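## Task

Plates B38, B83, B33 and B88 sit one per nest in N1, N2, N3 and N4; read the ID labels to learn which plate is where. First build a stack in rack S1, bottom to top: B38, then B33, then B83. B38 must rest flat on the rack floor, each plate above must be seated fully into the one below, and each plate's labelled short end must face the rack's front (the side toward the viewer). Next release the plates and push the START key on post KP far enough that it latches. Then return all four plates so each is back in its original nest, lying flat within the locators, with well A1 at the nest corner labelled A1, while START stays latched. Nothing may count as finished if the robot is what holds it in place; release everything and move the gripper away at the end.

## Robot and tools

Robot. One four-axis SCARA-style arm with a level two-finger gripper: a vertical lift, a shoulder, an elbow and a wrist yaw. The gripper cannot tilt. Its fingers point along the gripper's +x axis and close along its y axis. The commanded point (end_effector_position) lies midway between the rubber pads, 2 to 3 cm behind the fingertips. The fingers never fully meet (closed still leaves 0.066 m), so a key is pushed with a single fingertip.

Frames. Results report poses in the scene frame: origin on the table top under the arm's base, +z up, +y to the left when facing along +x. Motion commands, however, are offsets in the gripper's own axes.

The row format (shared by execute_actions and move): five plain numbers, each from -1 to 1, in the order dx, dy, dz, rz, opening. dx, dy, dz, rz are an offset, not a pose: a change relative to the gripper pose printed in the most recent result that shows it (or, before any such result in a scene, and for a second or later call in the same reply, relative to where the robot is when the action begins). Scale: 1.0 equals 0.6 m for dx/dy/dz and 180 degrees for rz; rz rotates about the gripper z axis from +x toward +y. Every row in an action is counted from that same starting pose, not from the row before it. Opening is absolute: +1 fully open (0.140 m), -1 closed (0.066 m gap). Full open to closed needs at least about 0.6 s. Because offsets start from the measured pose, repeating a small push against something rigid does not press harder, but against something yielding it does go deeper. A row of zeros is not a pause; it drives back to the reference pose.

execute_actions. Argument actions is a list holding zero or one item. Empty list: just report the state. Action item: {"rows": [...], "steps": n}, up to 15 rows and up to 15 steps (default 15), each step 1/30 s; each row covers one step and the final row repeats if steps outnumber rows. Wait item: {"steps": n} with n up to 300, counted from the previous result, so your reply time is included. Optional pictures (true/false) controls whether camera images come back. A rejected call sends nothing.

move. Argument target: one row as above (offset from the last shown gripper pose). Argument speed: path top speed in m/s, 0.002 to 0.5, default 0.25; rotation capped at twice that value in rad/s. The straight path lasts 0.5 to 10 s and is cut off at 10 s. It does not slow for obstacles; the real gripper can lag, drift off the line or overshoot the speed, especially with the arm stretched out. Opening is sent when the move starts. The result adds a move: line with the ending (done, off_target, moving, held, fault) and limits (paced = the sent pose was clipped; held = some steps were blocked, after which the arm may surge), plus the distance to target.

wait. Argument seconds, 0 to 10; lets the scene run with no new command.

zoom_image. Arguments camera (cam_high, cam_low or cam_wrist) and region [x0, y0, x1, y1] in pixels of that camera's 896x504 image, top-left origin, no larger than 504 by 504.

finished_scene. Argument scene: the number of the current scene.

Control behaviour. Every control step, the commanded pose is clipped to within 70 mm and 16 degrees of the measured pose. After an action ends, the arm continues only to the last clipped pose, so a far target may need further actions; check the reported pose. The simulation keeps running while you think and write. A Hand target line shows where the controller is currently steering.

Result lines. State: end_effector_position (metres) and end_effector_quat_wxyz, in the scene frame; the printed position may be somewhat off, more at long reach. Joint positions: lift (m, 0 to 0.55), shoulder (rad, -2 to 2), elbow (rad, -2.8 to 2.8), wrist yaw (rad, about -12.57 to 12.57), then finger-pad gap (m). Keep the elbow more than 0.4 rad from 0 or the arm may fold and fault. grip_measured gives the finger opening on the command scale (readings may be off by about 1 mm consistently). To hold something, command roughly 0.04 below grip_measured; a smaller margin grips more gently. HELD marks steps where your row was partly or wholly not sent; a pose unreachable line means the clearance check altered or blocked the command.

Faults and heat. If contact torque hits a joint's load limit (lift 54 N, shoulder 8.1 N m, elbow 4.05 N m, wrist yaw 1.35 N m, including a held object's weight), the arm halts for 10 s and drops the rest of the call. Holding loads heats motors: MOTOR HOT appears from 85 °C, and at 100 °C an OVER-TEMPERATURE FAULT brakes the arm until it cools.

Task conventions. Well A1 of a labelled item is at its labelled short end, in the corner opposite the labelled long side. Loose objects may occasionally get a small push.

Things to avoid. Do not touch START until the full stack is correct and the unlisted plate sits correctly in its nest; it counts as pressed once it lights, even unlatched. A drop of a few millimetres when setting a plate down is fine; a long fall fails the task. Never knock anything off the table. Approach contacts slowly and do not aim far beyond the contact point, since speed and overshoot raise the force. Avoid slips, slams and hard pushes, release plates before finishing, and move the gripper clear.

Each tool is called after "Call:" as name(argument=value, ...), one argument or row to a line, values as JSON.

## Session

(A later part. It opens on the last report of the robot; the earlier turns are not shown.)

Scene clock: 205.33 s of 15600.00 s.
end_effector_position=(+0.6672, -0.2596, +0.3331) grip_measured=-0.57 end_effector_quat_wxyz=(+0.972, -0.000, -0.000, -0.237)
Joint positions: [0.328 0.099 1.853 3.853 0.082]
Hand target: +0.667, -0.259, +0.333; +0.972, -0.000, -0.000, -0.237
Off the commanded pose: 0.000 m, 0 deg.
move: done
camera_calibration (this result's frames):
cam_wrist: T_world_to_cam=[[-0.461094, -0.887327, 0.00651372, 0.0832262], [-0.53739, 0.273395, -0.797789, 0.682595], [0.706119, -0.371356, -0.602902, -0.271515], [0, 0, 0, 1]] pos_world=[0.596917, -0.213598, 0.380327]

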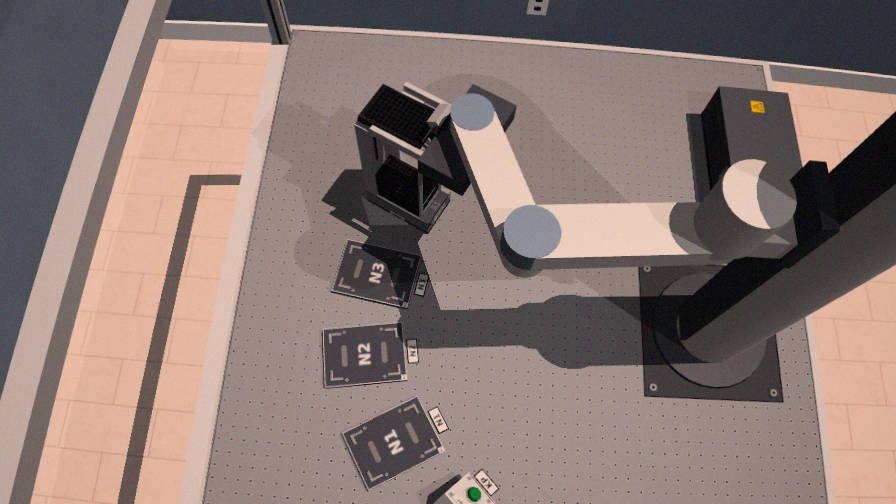

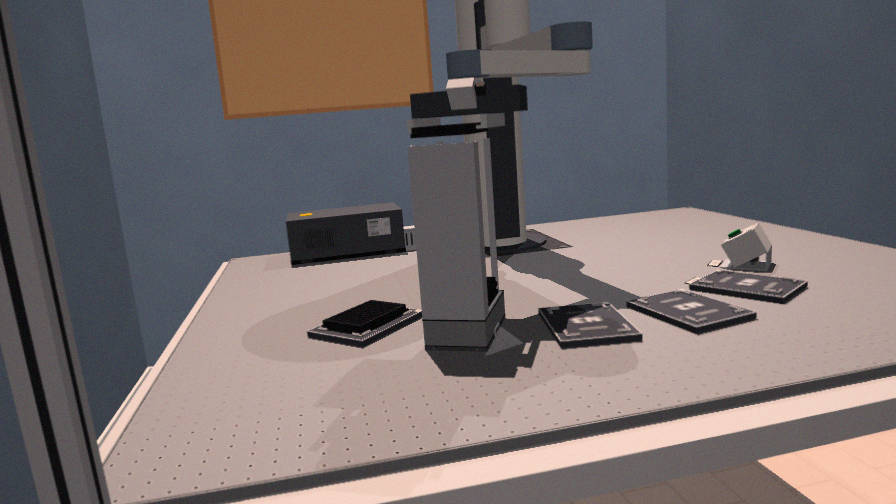

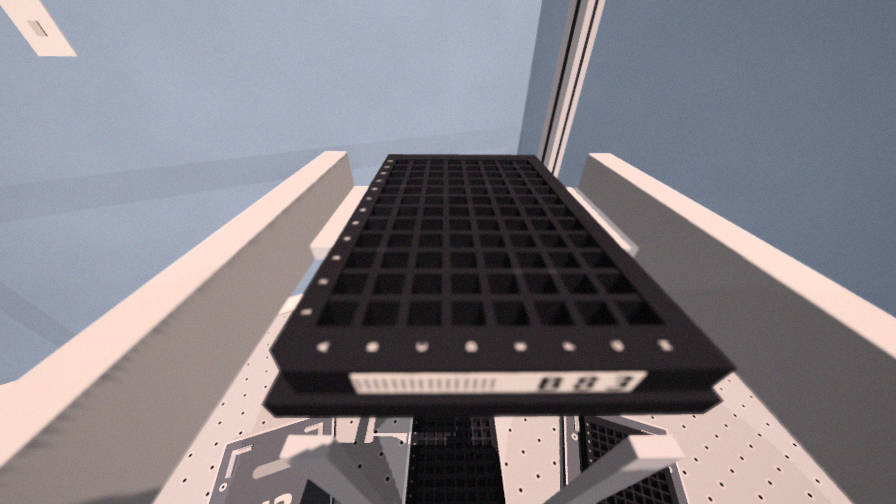

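Call:
move(
  target=[0.0002,0.0004,-0.025,0,-0.63],
  speed=0.012,
)

Scene clock: 221.43 s of 15600.00 s.
end_effector_position=(+0.6674, -0.2595, +0.3181) grip_measured=-0.57 end_effector_quat_wxyz=(+0.972, -0.000, -0.000, -0.237)
Joint positions: [0.313 0.099 1.854 3.851 0.082]
Hand target: +0.667, -0.259, +0.318; +0.972, -0.000, -0.000, -0.237
Off the commanded pose: 0.000 m, 0 deg.
After step 90, 11.63 s passed at rest.
move: done
camera_calibration (this result's frames):
cam_wrist: T_world_to_cam=[[-0.461458, -0.887138, 0.00651372, 0.0838048], [-0.537278, 0.273616, -0.797789, 0.670743], [0.705966, -0.371646, -0.602902, -0.280676], [0, 0, 0, 1]] pos_world=[0.597196, -0.213491, 0.365345]

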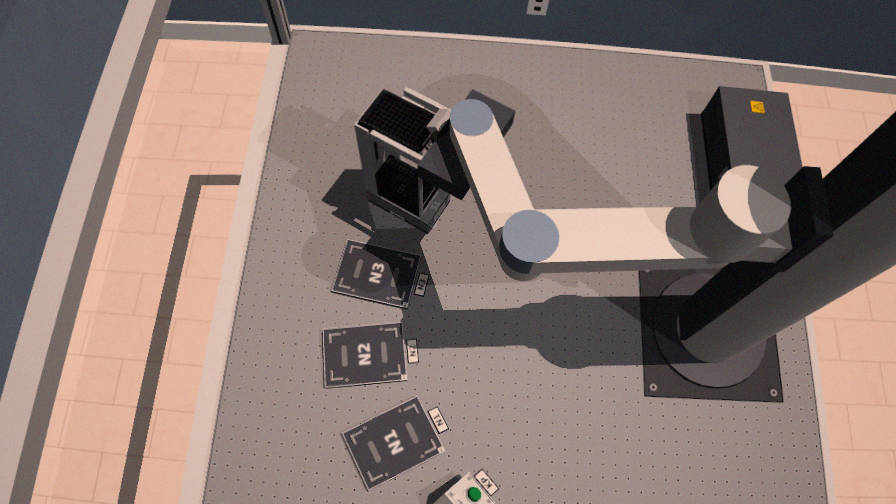

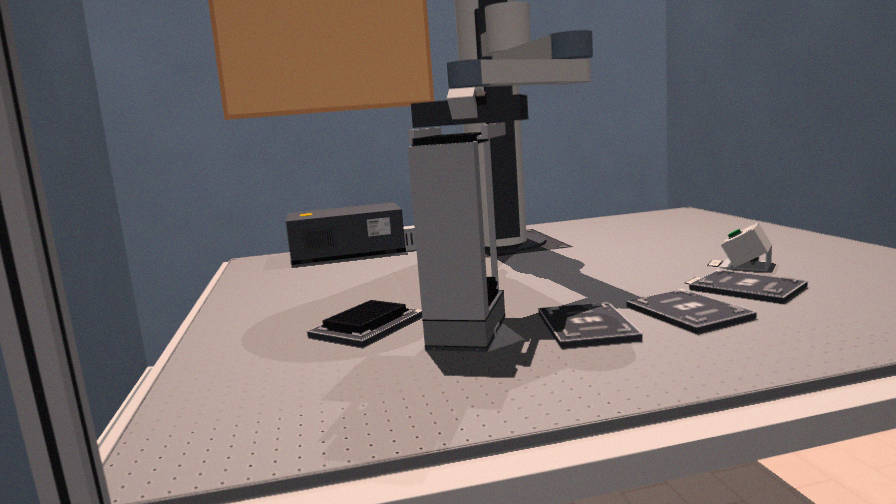

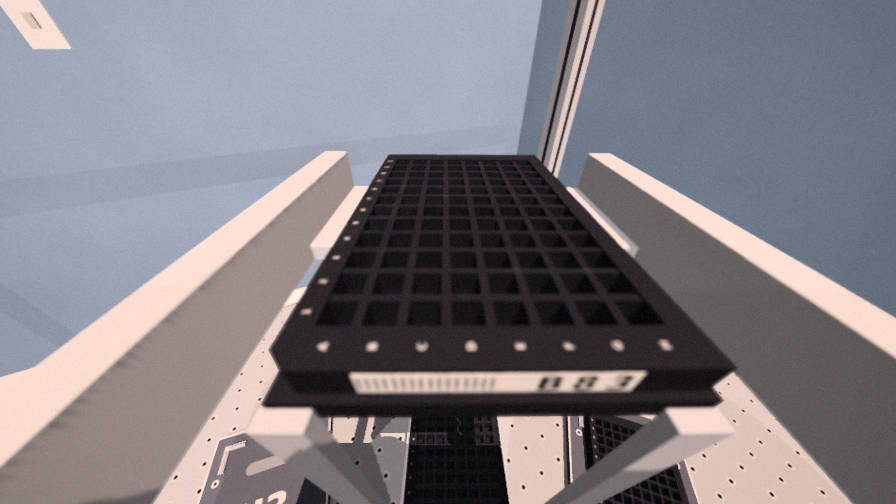

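Clean entry.

Call:
move(
  target=[0,0,-0.353,0,-0.63],
  speed=0.08,
)

Call:
move(
  target=[0,0,-0.0135,0,-0.63],
  speed=0.01,
)

Call:
move(
  target=[0,0,0,0,0.2],
)

Call:
move(
  target=[-0.19,0,0.03,0,0.2],
  speed=0.15,
)

Scene clock: 229.53 s of 15600.00 s.
end_effector_position=(+0.6675, -0.2595, +0.1063) grip_measured=-0.57 end_effector_quat_wxyz=(+0.971, -0.000, -0.000, -0.237)
Joint positions: [0.101 0.099 1.855 3.851 0.082]
Hand target: +0.667, -0.259, +0.106; +0.972, -0.000, -0.000, -0.237
Off the commanded pose: 0.000 m, 0 deg.
After step 90, 2.17 s passed at rest.
move: done
camera_calibration (this result's frames):
cam_wrist: T_world_to_cam=[[-0.46155, -0.88709, 0.00651372, 0.0852814], [-0.53725, 0.273671, -0.797789, 0.50172], [0.705928, -0.371719, -0.602902, -0.408454], [0, 0, 0, 1]] pos_world=[0.59725, -0.213484, 0.153454]

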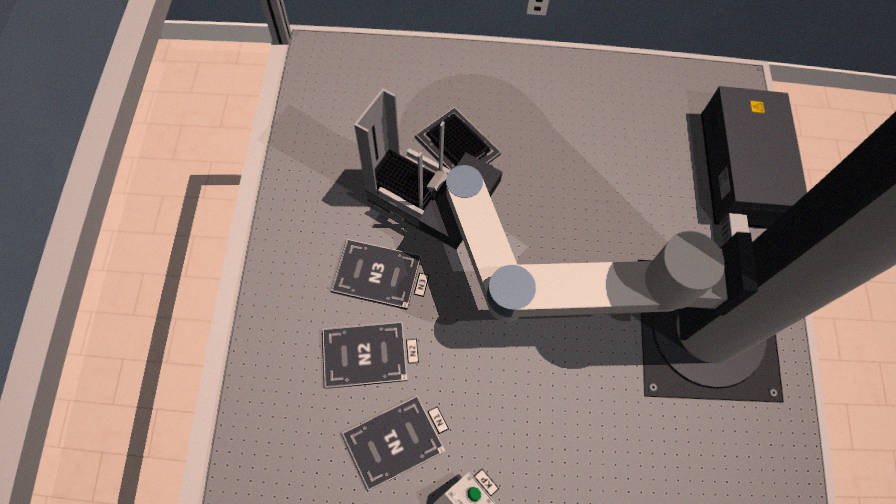

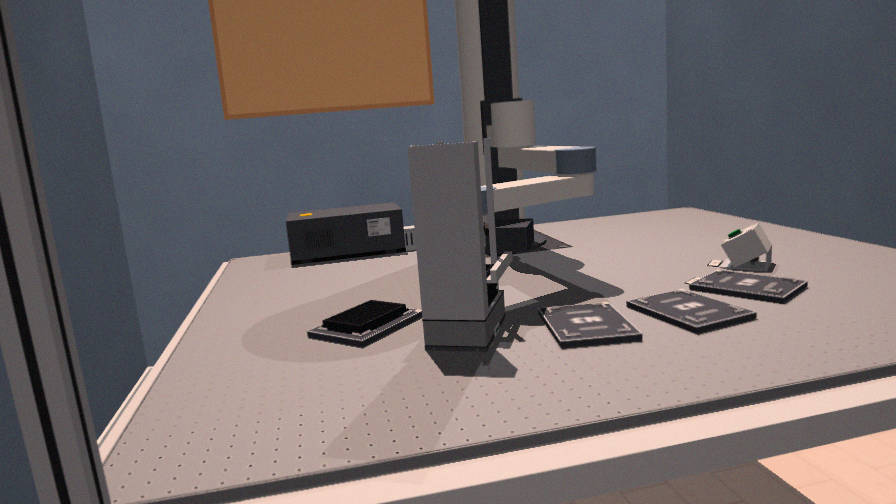

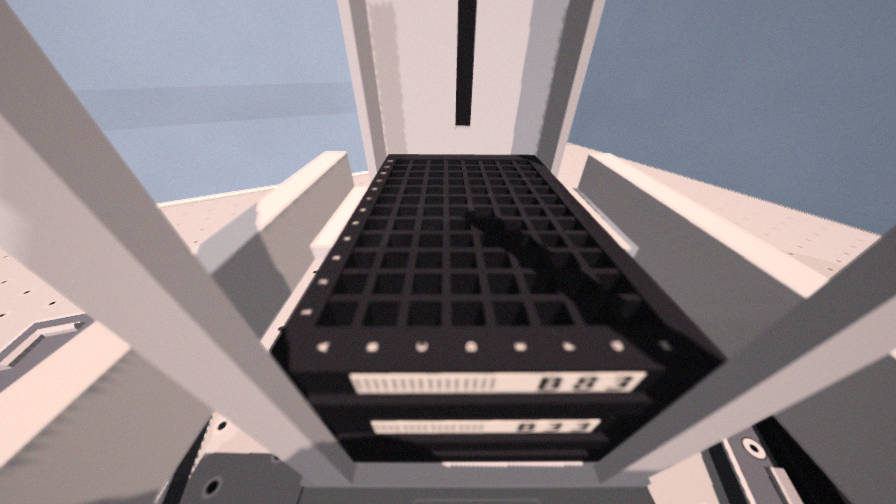

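Scene clock: 230.57 s of 15600.00 s.
end_effector_position=(+0.6675, -0.2595, +0.0983) grip_measured=-0.57 end_effector_quat_wxyz=(+0.971, -0.000, -0.000, -0.237)
Joint positions: [0.093 0.099 1.855 3.851 0.082]
Hand target: +0.667, -0.259, +0.098; +0.971, -0.000, -0.000, -0.237
Off the commanded pose: 0.000 m, 0 deg.
move: done
camera_calibration (this result's frames):
cam_wrist: T_world_to_cam=[[-0.461578, -0.887076, 0.00651372, 0.0853736], [-0.537241, 0.273688, -0.797789, 0.495362], [0.705916, -0.371741, -0.602902, -0.41328], [0, 0, 0, 1]] pos_world=[0.597277, -0.213475, 0.14547]

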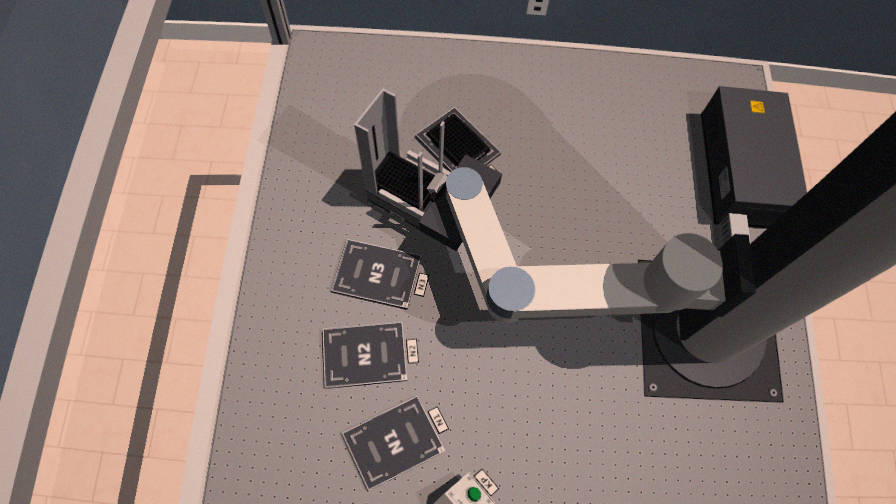

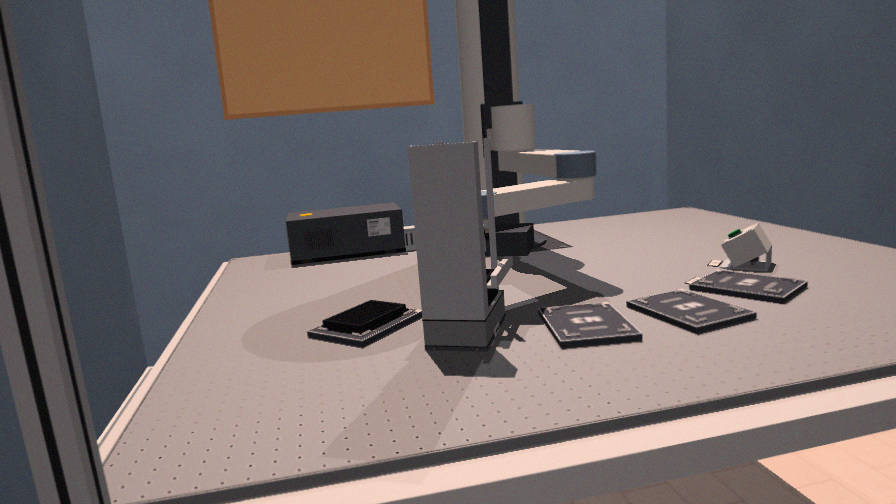

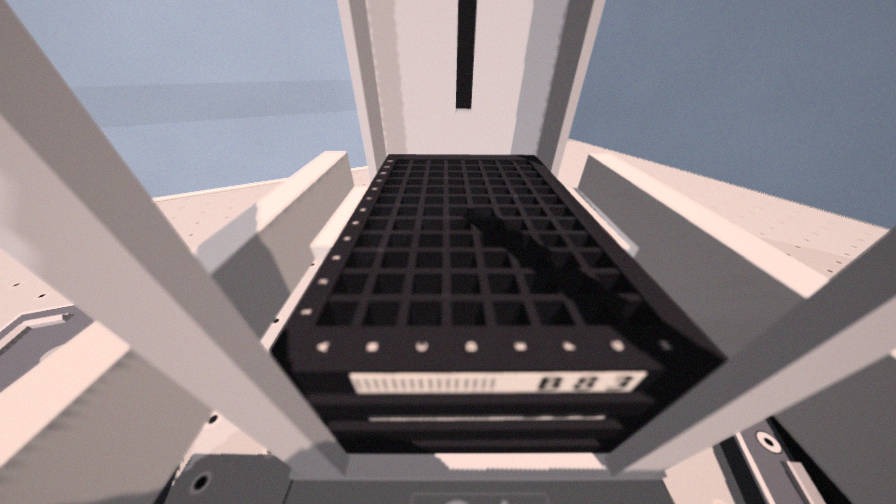

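Scene clock: 231.07 s of 15600.00 s.
end_effector_position=(+0.6675, -0.2595, +0.0983) grip_measured=+0.20 end_effector_quat_wxyz=(+0.971, -0.000, -0.000, -0.237)
Joint positions: [0.093 0.099 1.855 3.851 0.11 ]
Hand target: +0.668, -0.259, +0.098; +0.971, -0.000, -0.000, -0.237
Off the commanded pose: 0.000 m, 0 deg.
move: done
camera_calibration (this result's frames):
cam_wrist: T_world_to_cam=[[-0.461597, -0.887066, 0.00651372, 0.0853857], [-0.537235, 0.273699, -0.797789, 0.495401], [0.705908, -0.371756, -0.602902, -0.413249], [0, 0, 0, 1]] pos_world=[0.597277, -0.213476, 0.14552]

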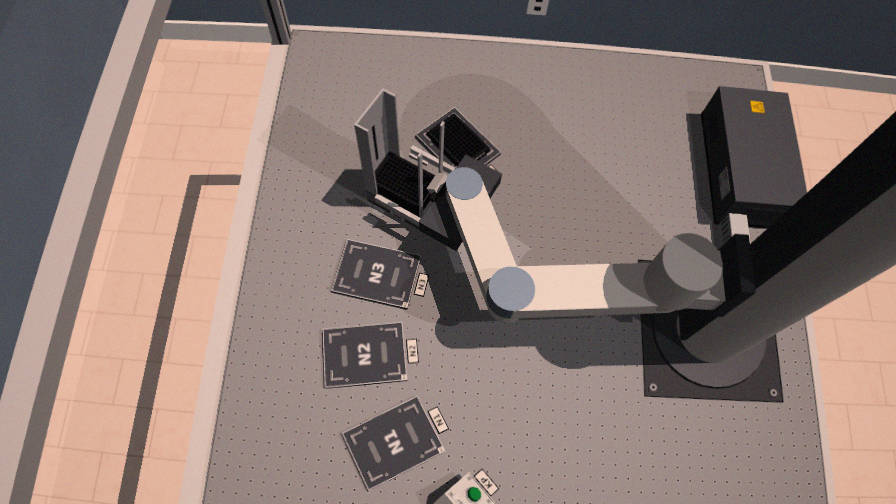

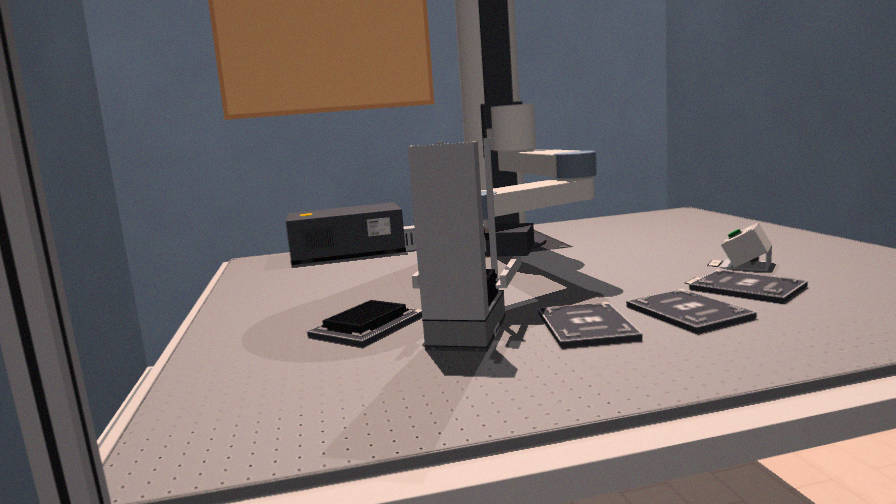

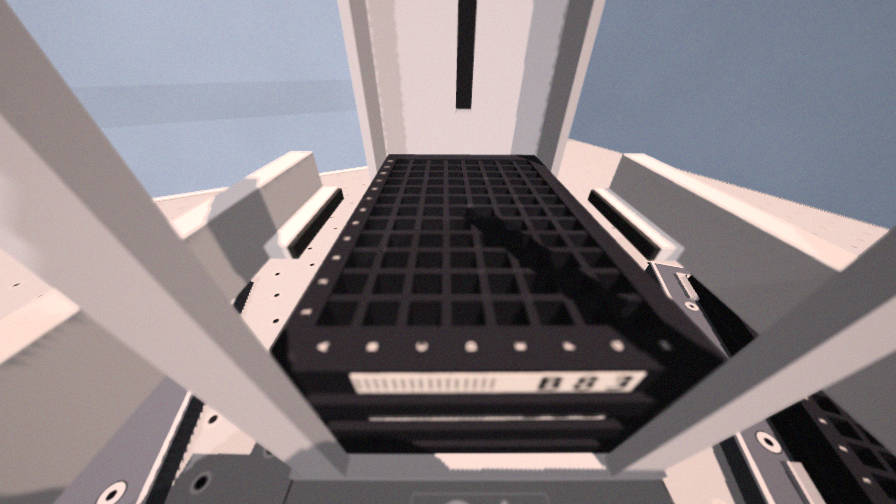

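Scene clock: 232.17 s of 15600.00 s.
end_effector_position=(+0.5663, -0.2070, +0.1163) grip_measured=+0.20 end_effector_quat_wxyz=(+0.971, -0.000, -0.000, -0.237)
Joint positions: [0.111 0.355 1.234 4.214 0.11 ]
Hand target: +0.566, -0.207, +0.116; +0.971, -0.000, -0.000, -0.237
Off the commanded pose: 0.000 m, 0 deg.
move: done
camera_calibration (this result's frames):
cam_wrist: T_world_to_cam=[[-0.461841, -0.886939, 0.00651372, 0.0852428], [-0.53716, 0.273847, -0.797789, 0.441014], [0.705806, -0.37195, -0.602902, -0.311412], [0, 0, 0, 1]] pos_world=[0.49606, -0.160995, 0.163529]

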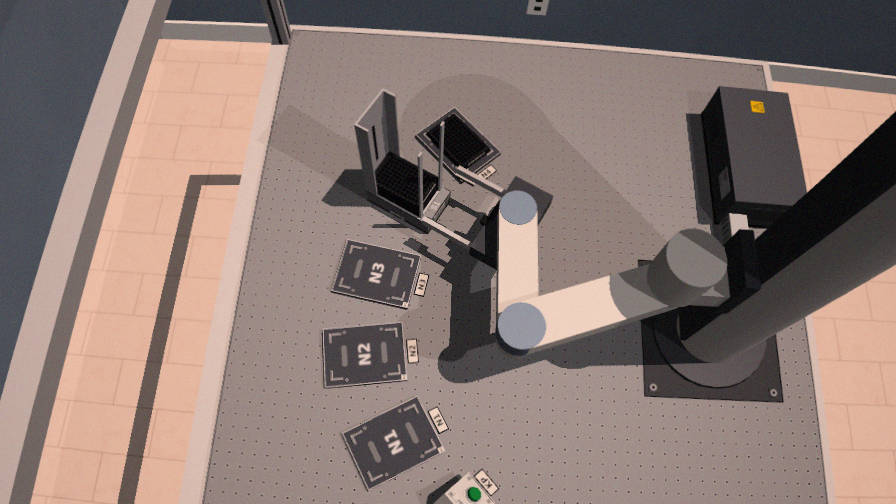

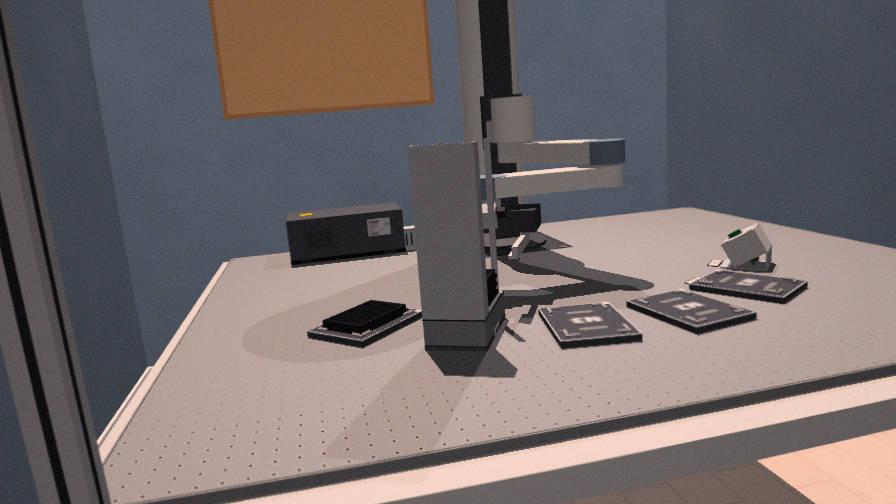

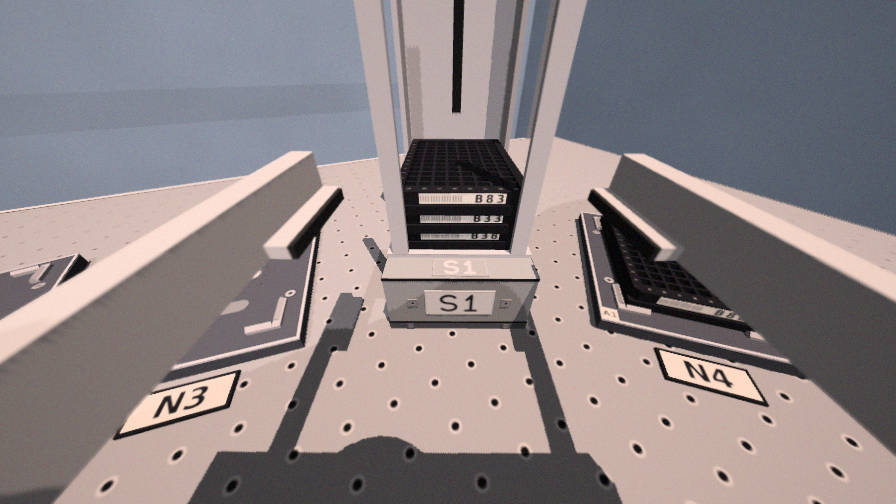

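Call:
move(
  target=[-0.448,0.625,0.07,0.42,-1],
)

Scene clock: 239.43 s of 15600.00 s.
end_effector_position=(+0.5004, +0.2498, +0.1583) grip_measured=-1.00 end_effector_quat_wxyz=(+0.913, -0.000, -0.000, +0.408)
Joint positions: [0.153 1.456 1.1   4.568 0.066]
Hand target: +0.501, +0.250, +0.158; +0.913, -0.000, -0.000, +0.408
Off the commanded pose: 0.000 m, 0 deg.
After step 90, 1.27 s passed at rest.
move: done
camera_calibration (this result's frames):
cam_wrist: T_world_to_cam=[[0.744584, -0.667497, 0.00651372, -0.198815], [-0.398583, -0.452399, -0.797789, 0.426099], [0.535468, 0.591425, -0.602902, -0.225115], [0, 0, 0, 1]] pos_world=[0.438412, 0.193197, 0.20551]

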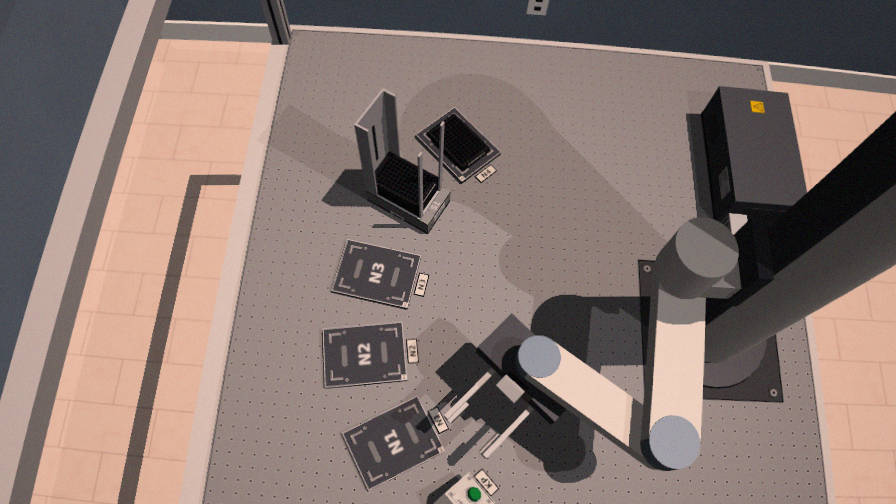

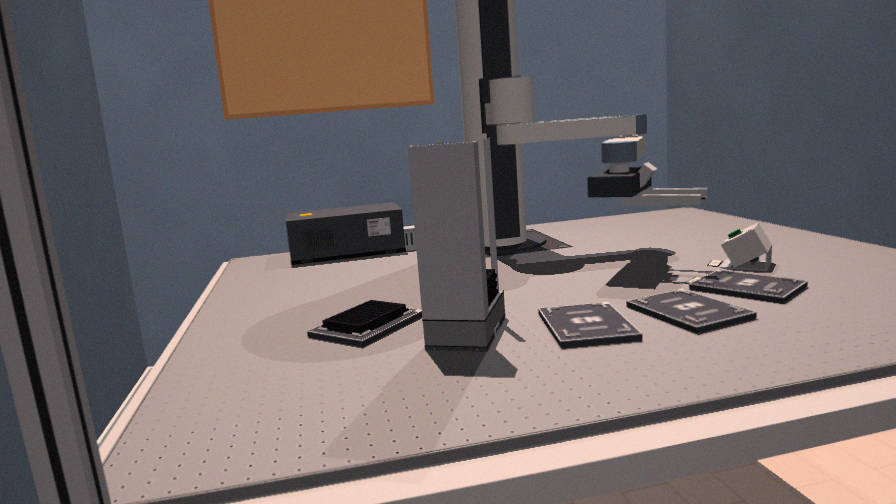

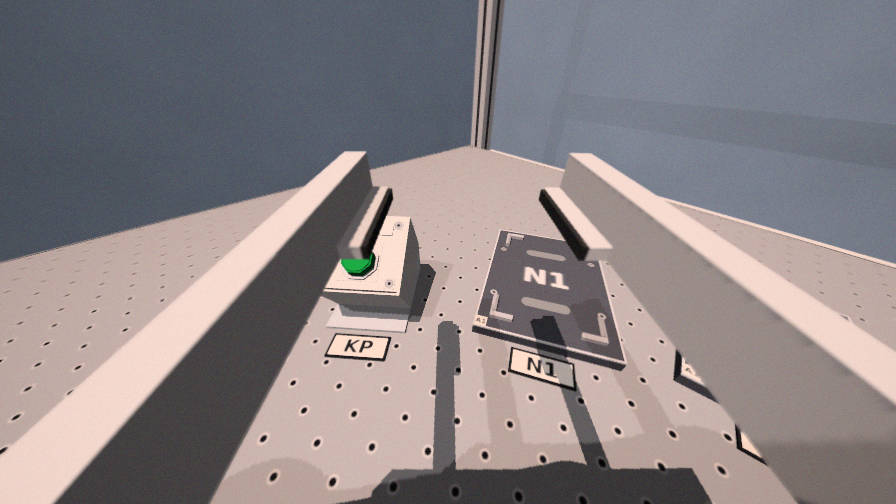

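Call:
move(
  target=[0.08,0.12,0,0,-1],
)

Scene clock: 242.20 s of 15600.00 s.
end_effector_position=(+0.4786, +0.3337, +0.1583) grip_measured=-1.00 end_effector_quat_wxyz=(+0.913, -0.000, -0.000, +0.408)
Joint positions: [0.153 1.658 1.275 4.191 0.066]
Hand target: +0.479, +0.334, +0.158; +0.913, -0.000, -0.000, +0.408
Off the commanded pose: 0.000 m, 0 deg.
move: done
camera_calibration (this result's frames):
cam_wrist: T_world_to_cam=[[0.744974, -0.667062, 0.00651372, -0.126898], [-0.398319, -0.452632, -0.797789, 0.455328], [0.535123, 0.591737, -0.602902, -0.263008], [0, 0, 0, 1]] pos_world=[0.416643, 0.277078, 0.205514]

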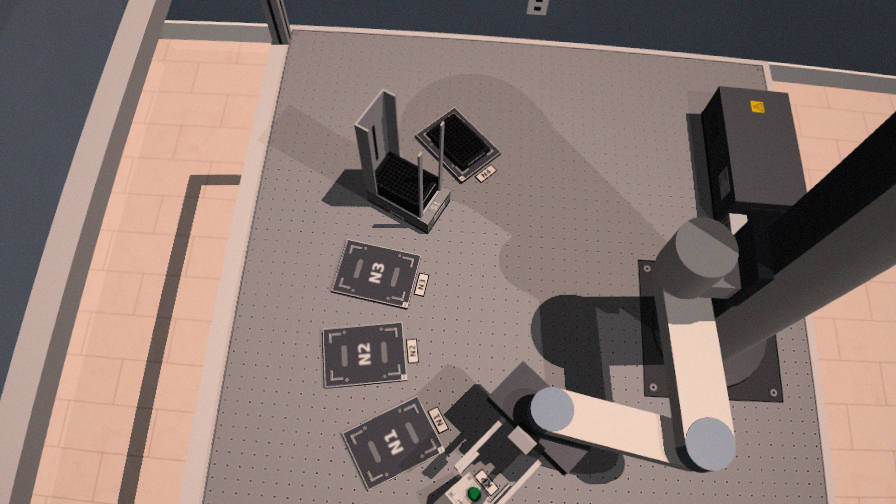

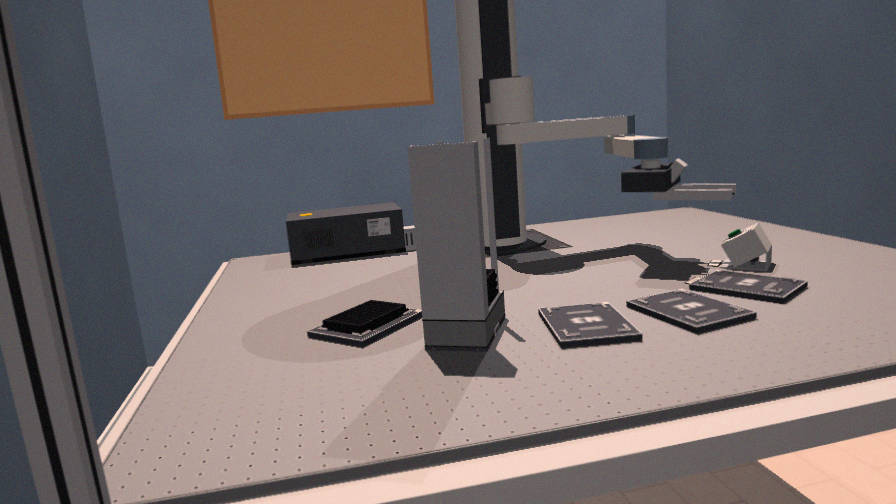

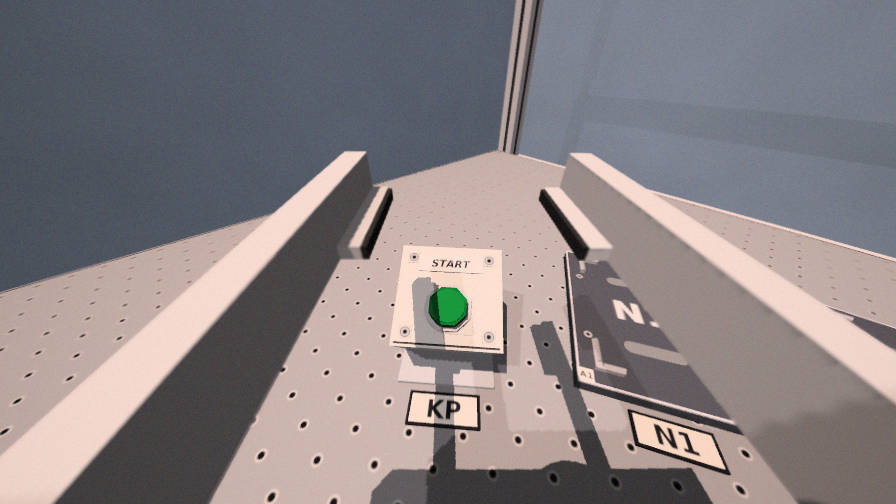

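Call:
move(
  target=[0.008,-0.048,-0.105,0,-1],
  speed=0.1,
)

Scene clock: 247.00 s of 15600.00 s.
end_effector_position=(+0.5034, +0.3180, +0.0952) grip_measured=-1.00 end_effector_quat_wxyz=(+0.913, -0.000, -0.000, +0.408)
Joint positions: [0.09  1.555 1.307 4.263 0.066]
Hand target: +0.503, +0.318, +0.095; +0.913, -0.000, -0.000, +0.408
Off the commanded pose: 0.000 m, 0 deg.
After step 90, 0.80 s passed at rest.
move: done
camera_calibration (this result's frames):
cam_wrist: T_world_to_cam=[[0.744622, -0.667455, 0.00651372, -0.155126], [-0.398557, -0.452422, -0.797789, 0.407815], [0.535435, 0.591455, -0.602902, -0.305047], [0, 0, 0, 1]] pos_world=[0.441381, 0.261386, 0.142447]

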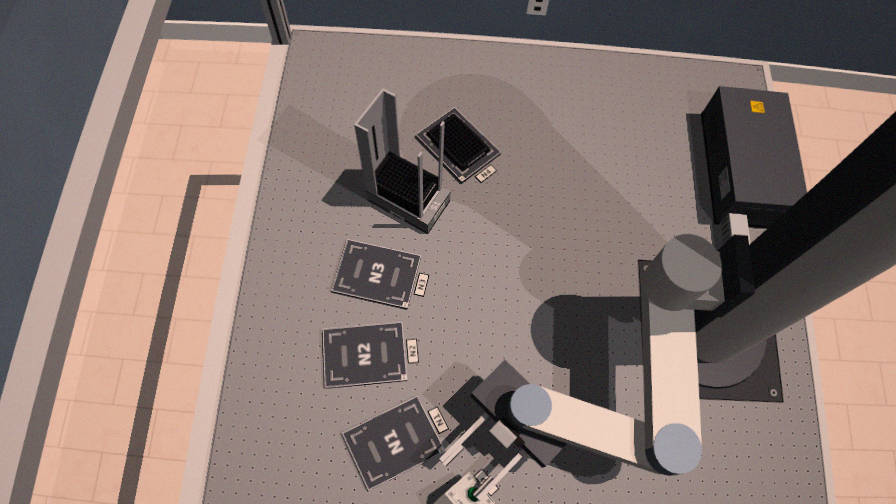

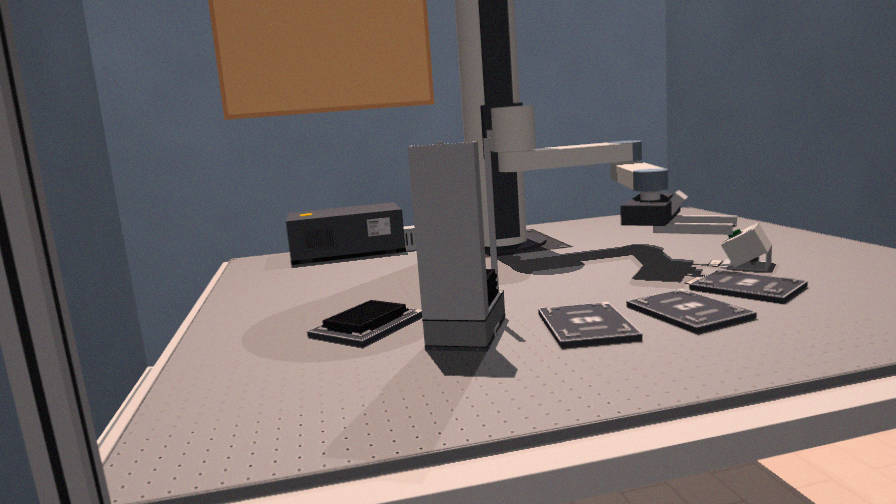

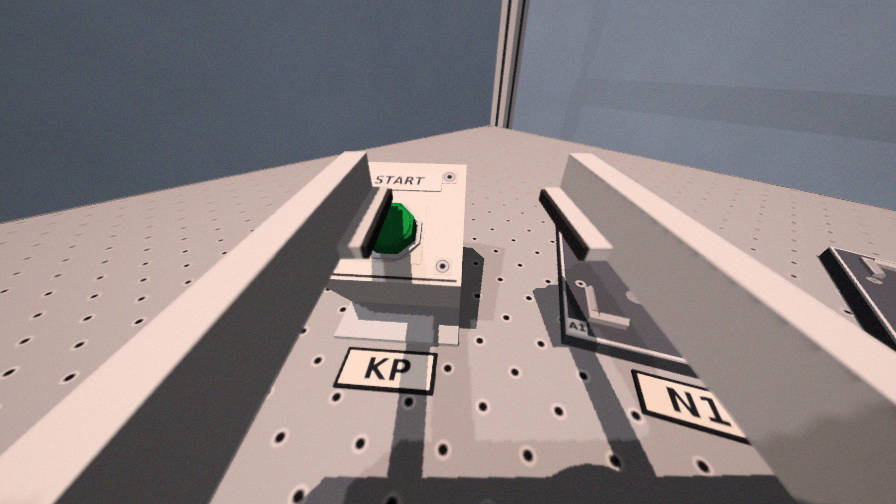

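Call:
move(
  target=[0.004,0,-0.028,0,-1],
  speed=0.015,
)

Scene clock: 252.33 s of 15600.00 s.
end_effector_position=(+0.5048, +0.3196, +0.0801) grip_measured=-1.00 end_effector_quat_wxyz=(+0.913, -0.000, -0.000, +0.409)
Joint positions: [0.075 1.552 1.317 4.256 0.066]
Hand target: +0.505, +0.320, +0.078; +0.913, -0.000, -0.000, +0.408
Off the commanded pose: 0.002 m, 0 deg.
After step 90, 0.97 s passed at rest.
move: done
camera_calibration (this result's frames):
cam_wrist: T_world_to_cam=[[0.745087, -0.666935, 0.00651372, -0.15536], [-0.398242, -0.452699, -0.797789, 0.396944], [0.535022, 0.591828, -0.602902, -0.315764], [0, 0, 0, 1]] pos_world=[0.442777, 0.262959, 0.127315]

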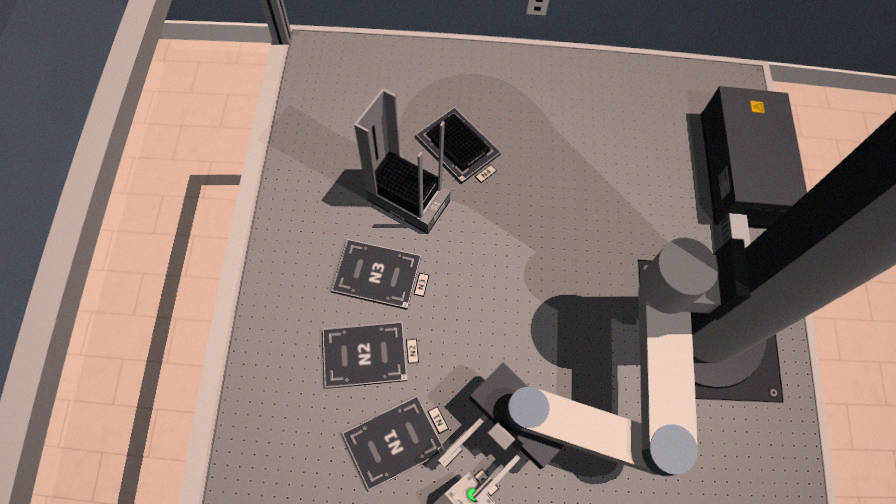

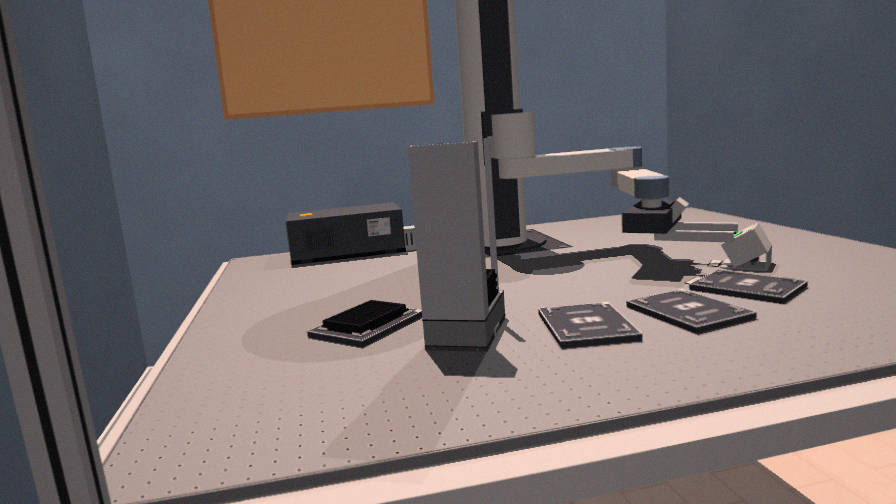

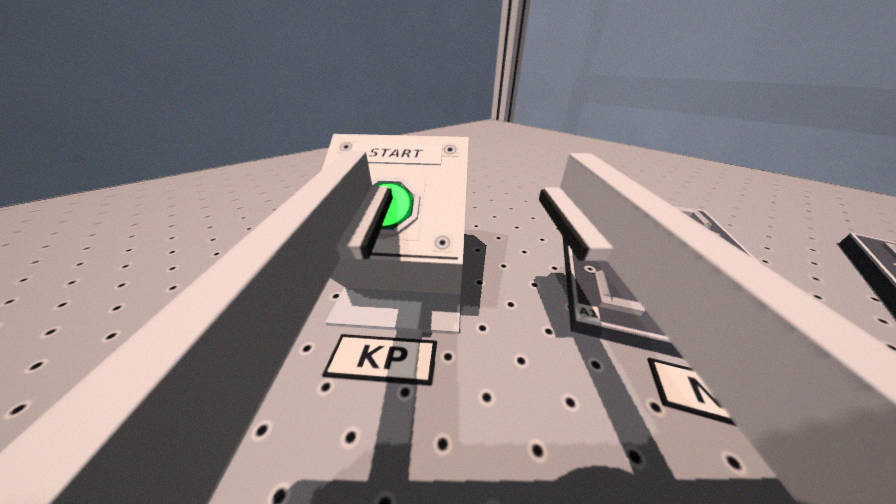

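Call:
move(
  target=[0,0,0.07,0,-1],
  speed=0.1,
)

Scene clock: 255.07 s of 15600.00 s.
end_effector_position=(+0.5047, +0.3197, +0.1222) grip_measured=-1.00 end_effector_quat_wxyz=(+0.913, -0.000, -0.000, +0.409)
Joint positions: [0.117 1.552 1.317 4.257 0.066]
Hand target: +0.505, +0.320, +0.122; +0.913, -0.000, -0.000, +0.409
Off the commanded pose: 0.000 m, 0 deg.
move: done
camera_calibration (this result's frames):
cam_wrist: T_world_to_cam=[[0.745258, -0.666744, 0.00651372, -0.155723], [-0.398125, -0.452802, -0.797789, 0.430479], [0.53487, 0.591965, -0.602902, -0.290368], [0, 0, 0, 1]] pos_world=[0.442748, 0.262982, 0.169382]

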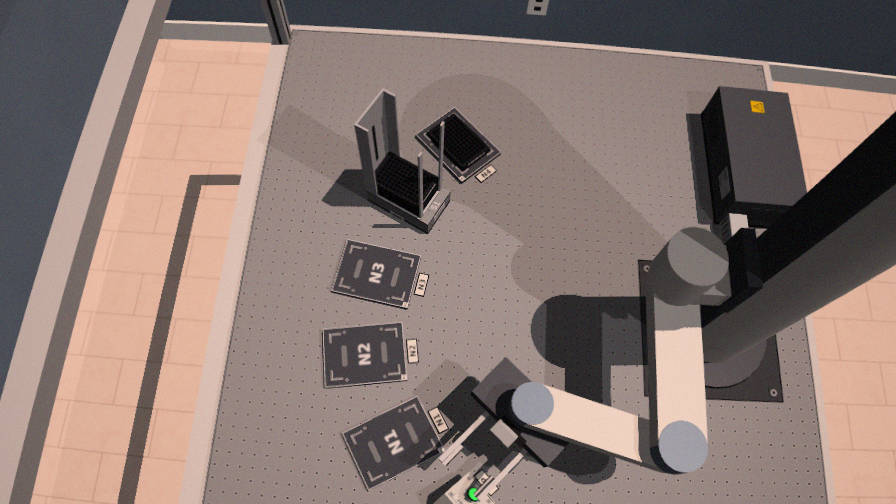

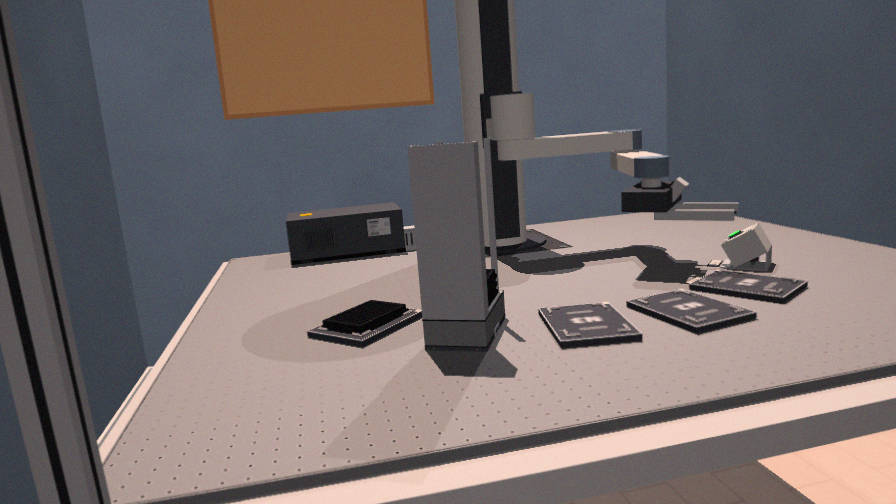

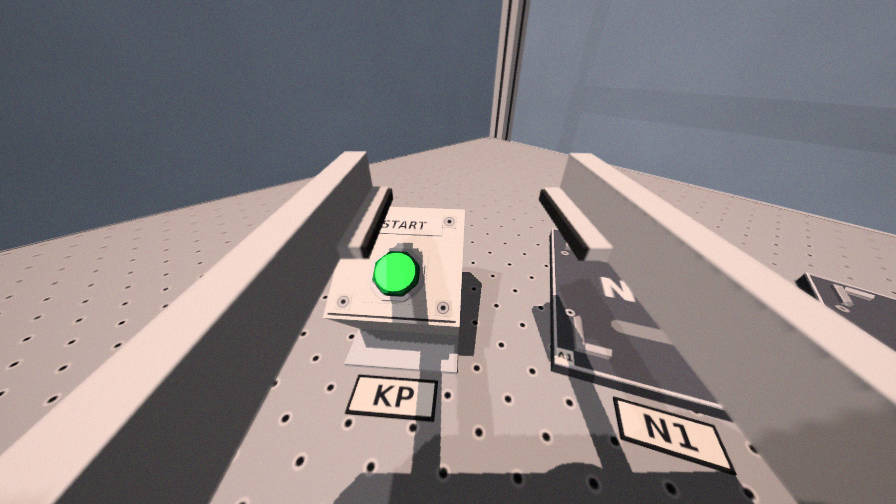

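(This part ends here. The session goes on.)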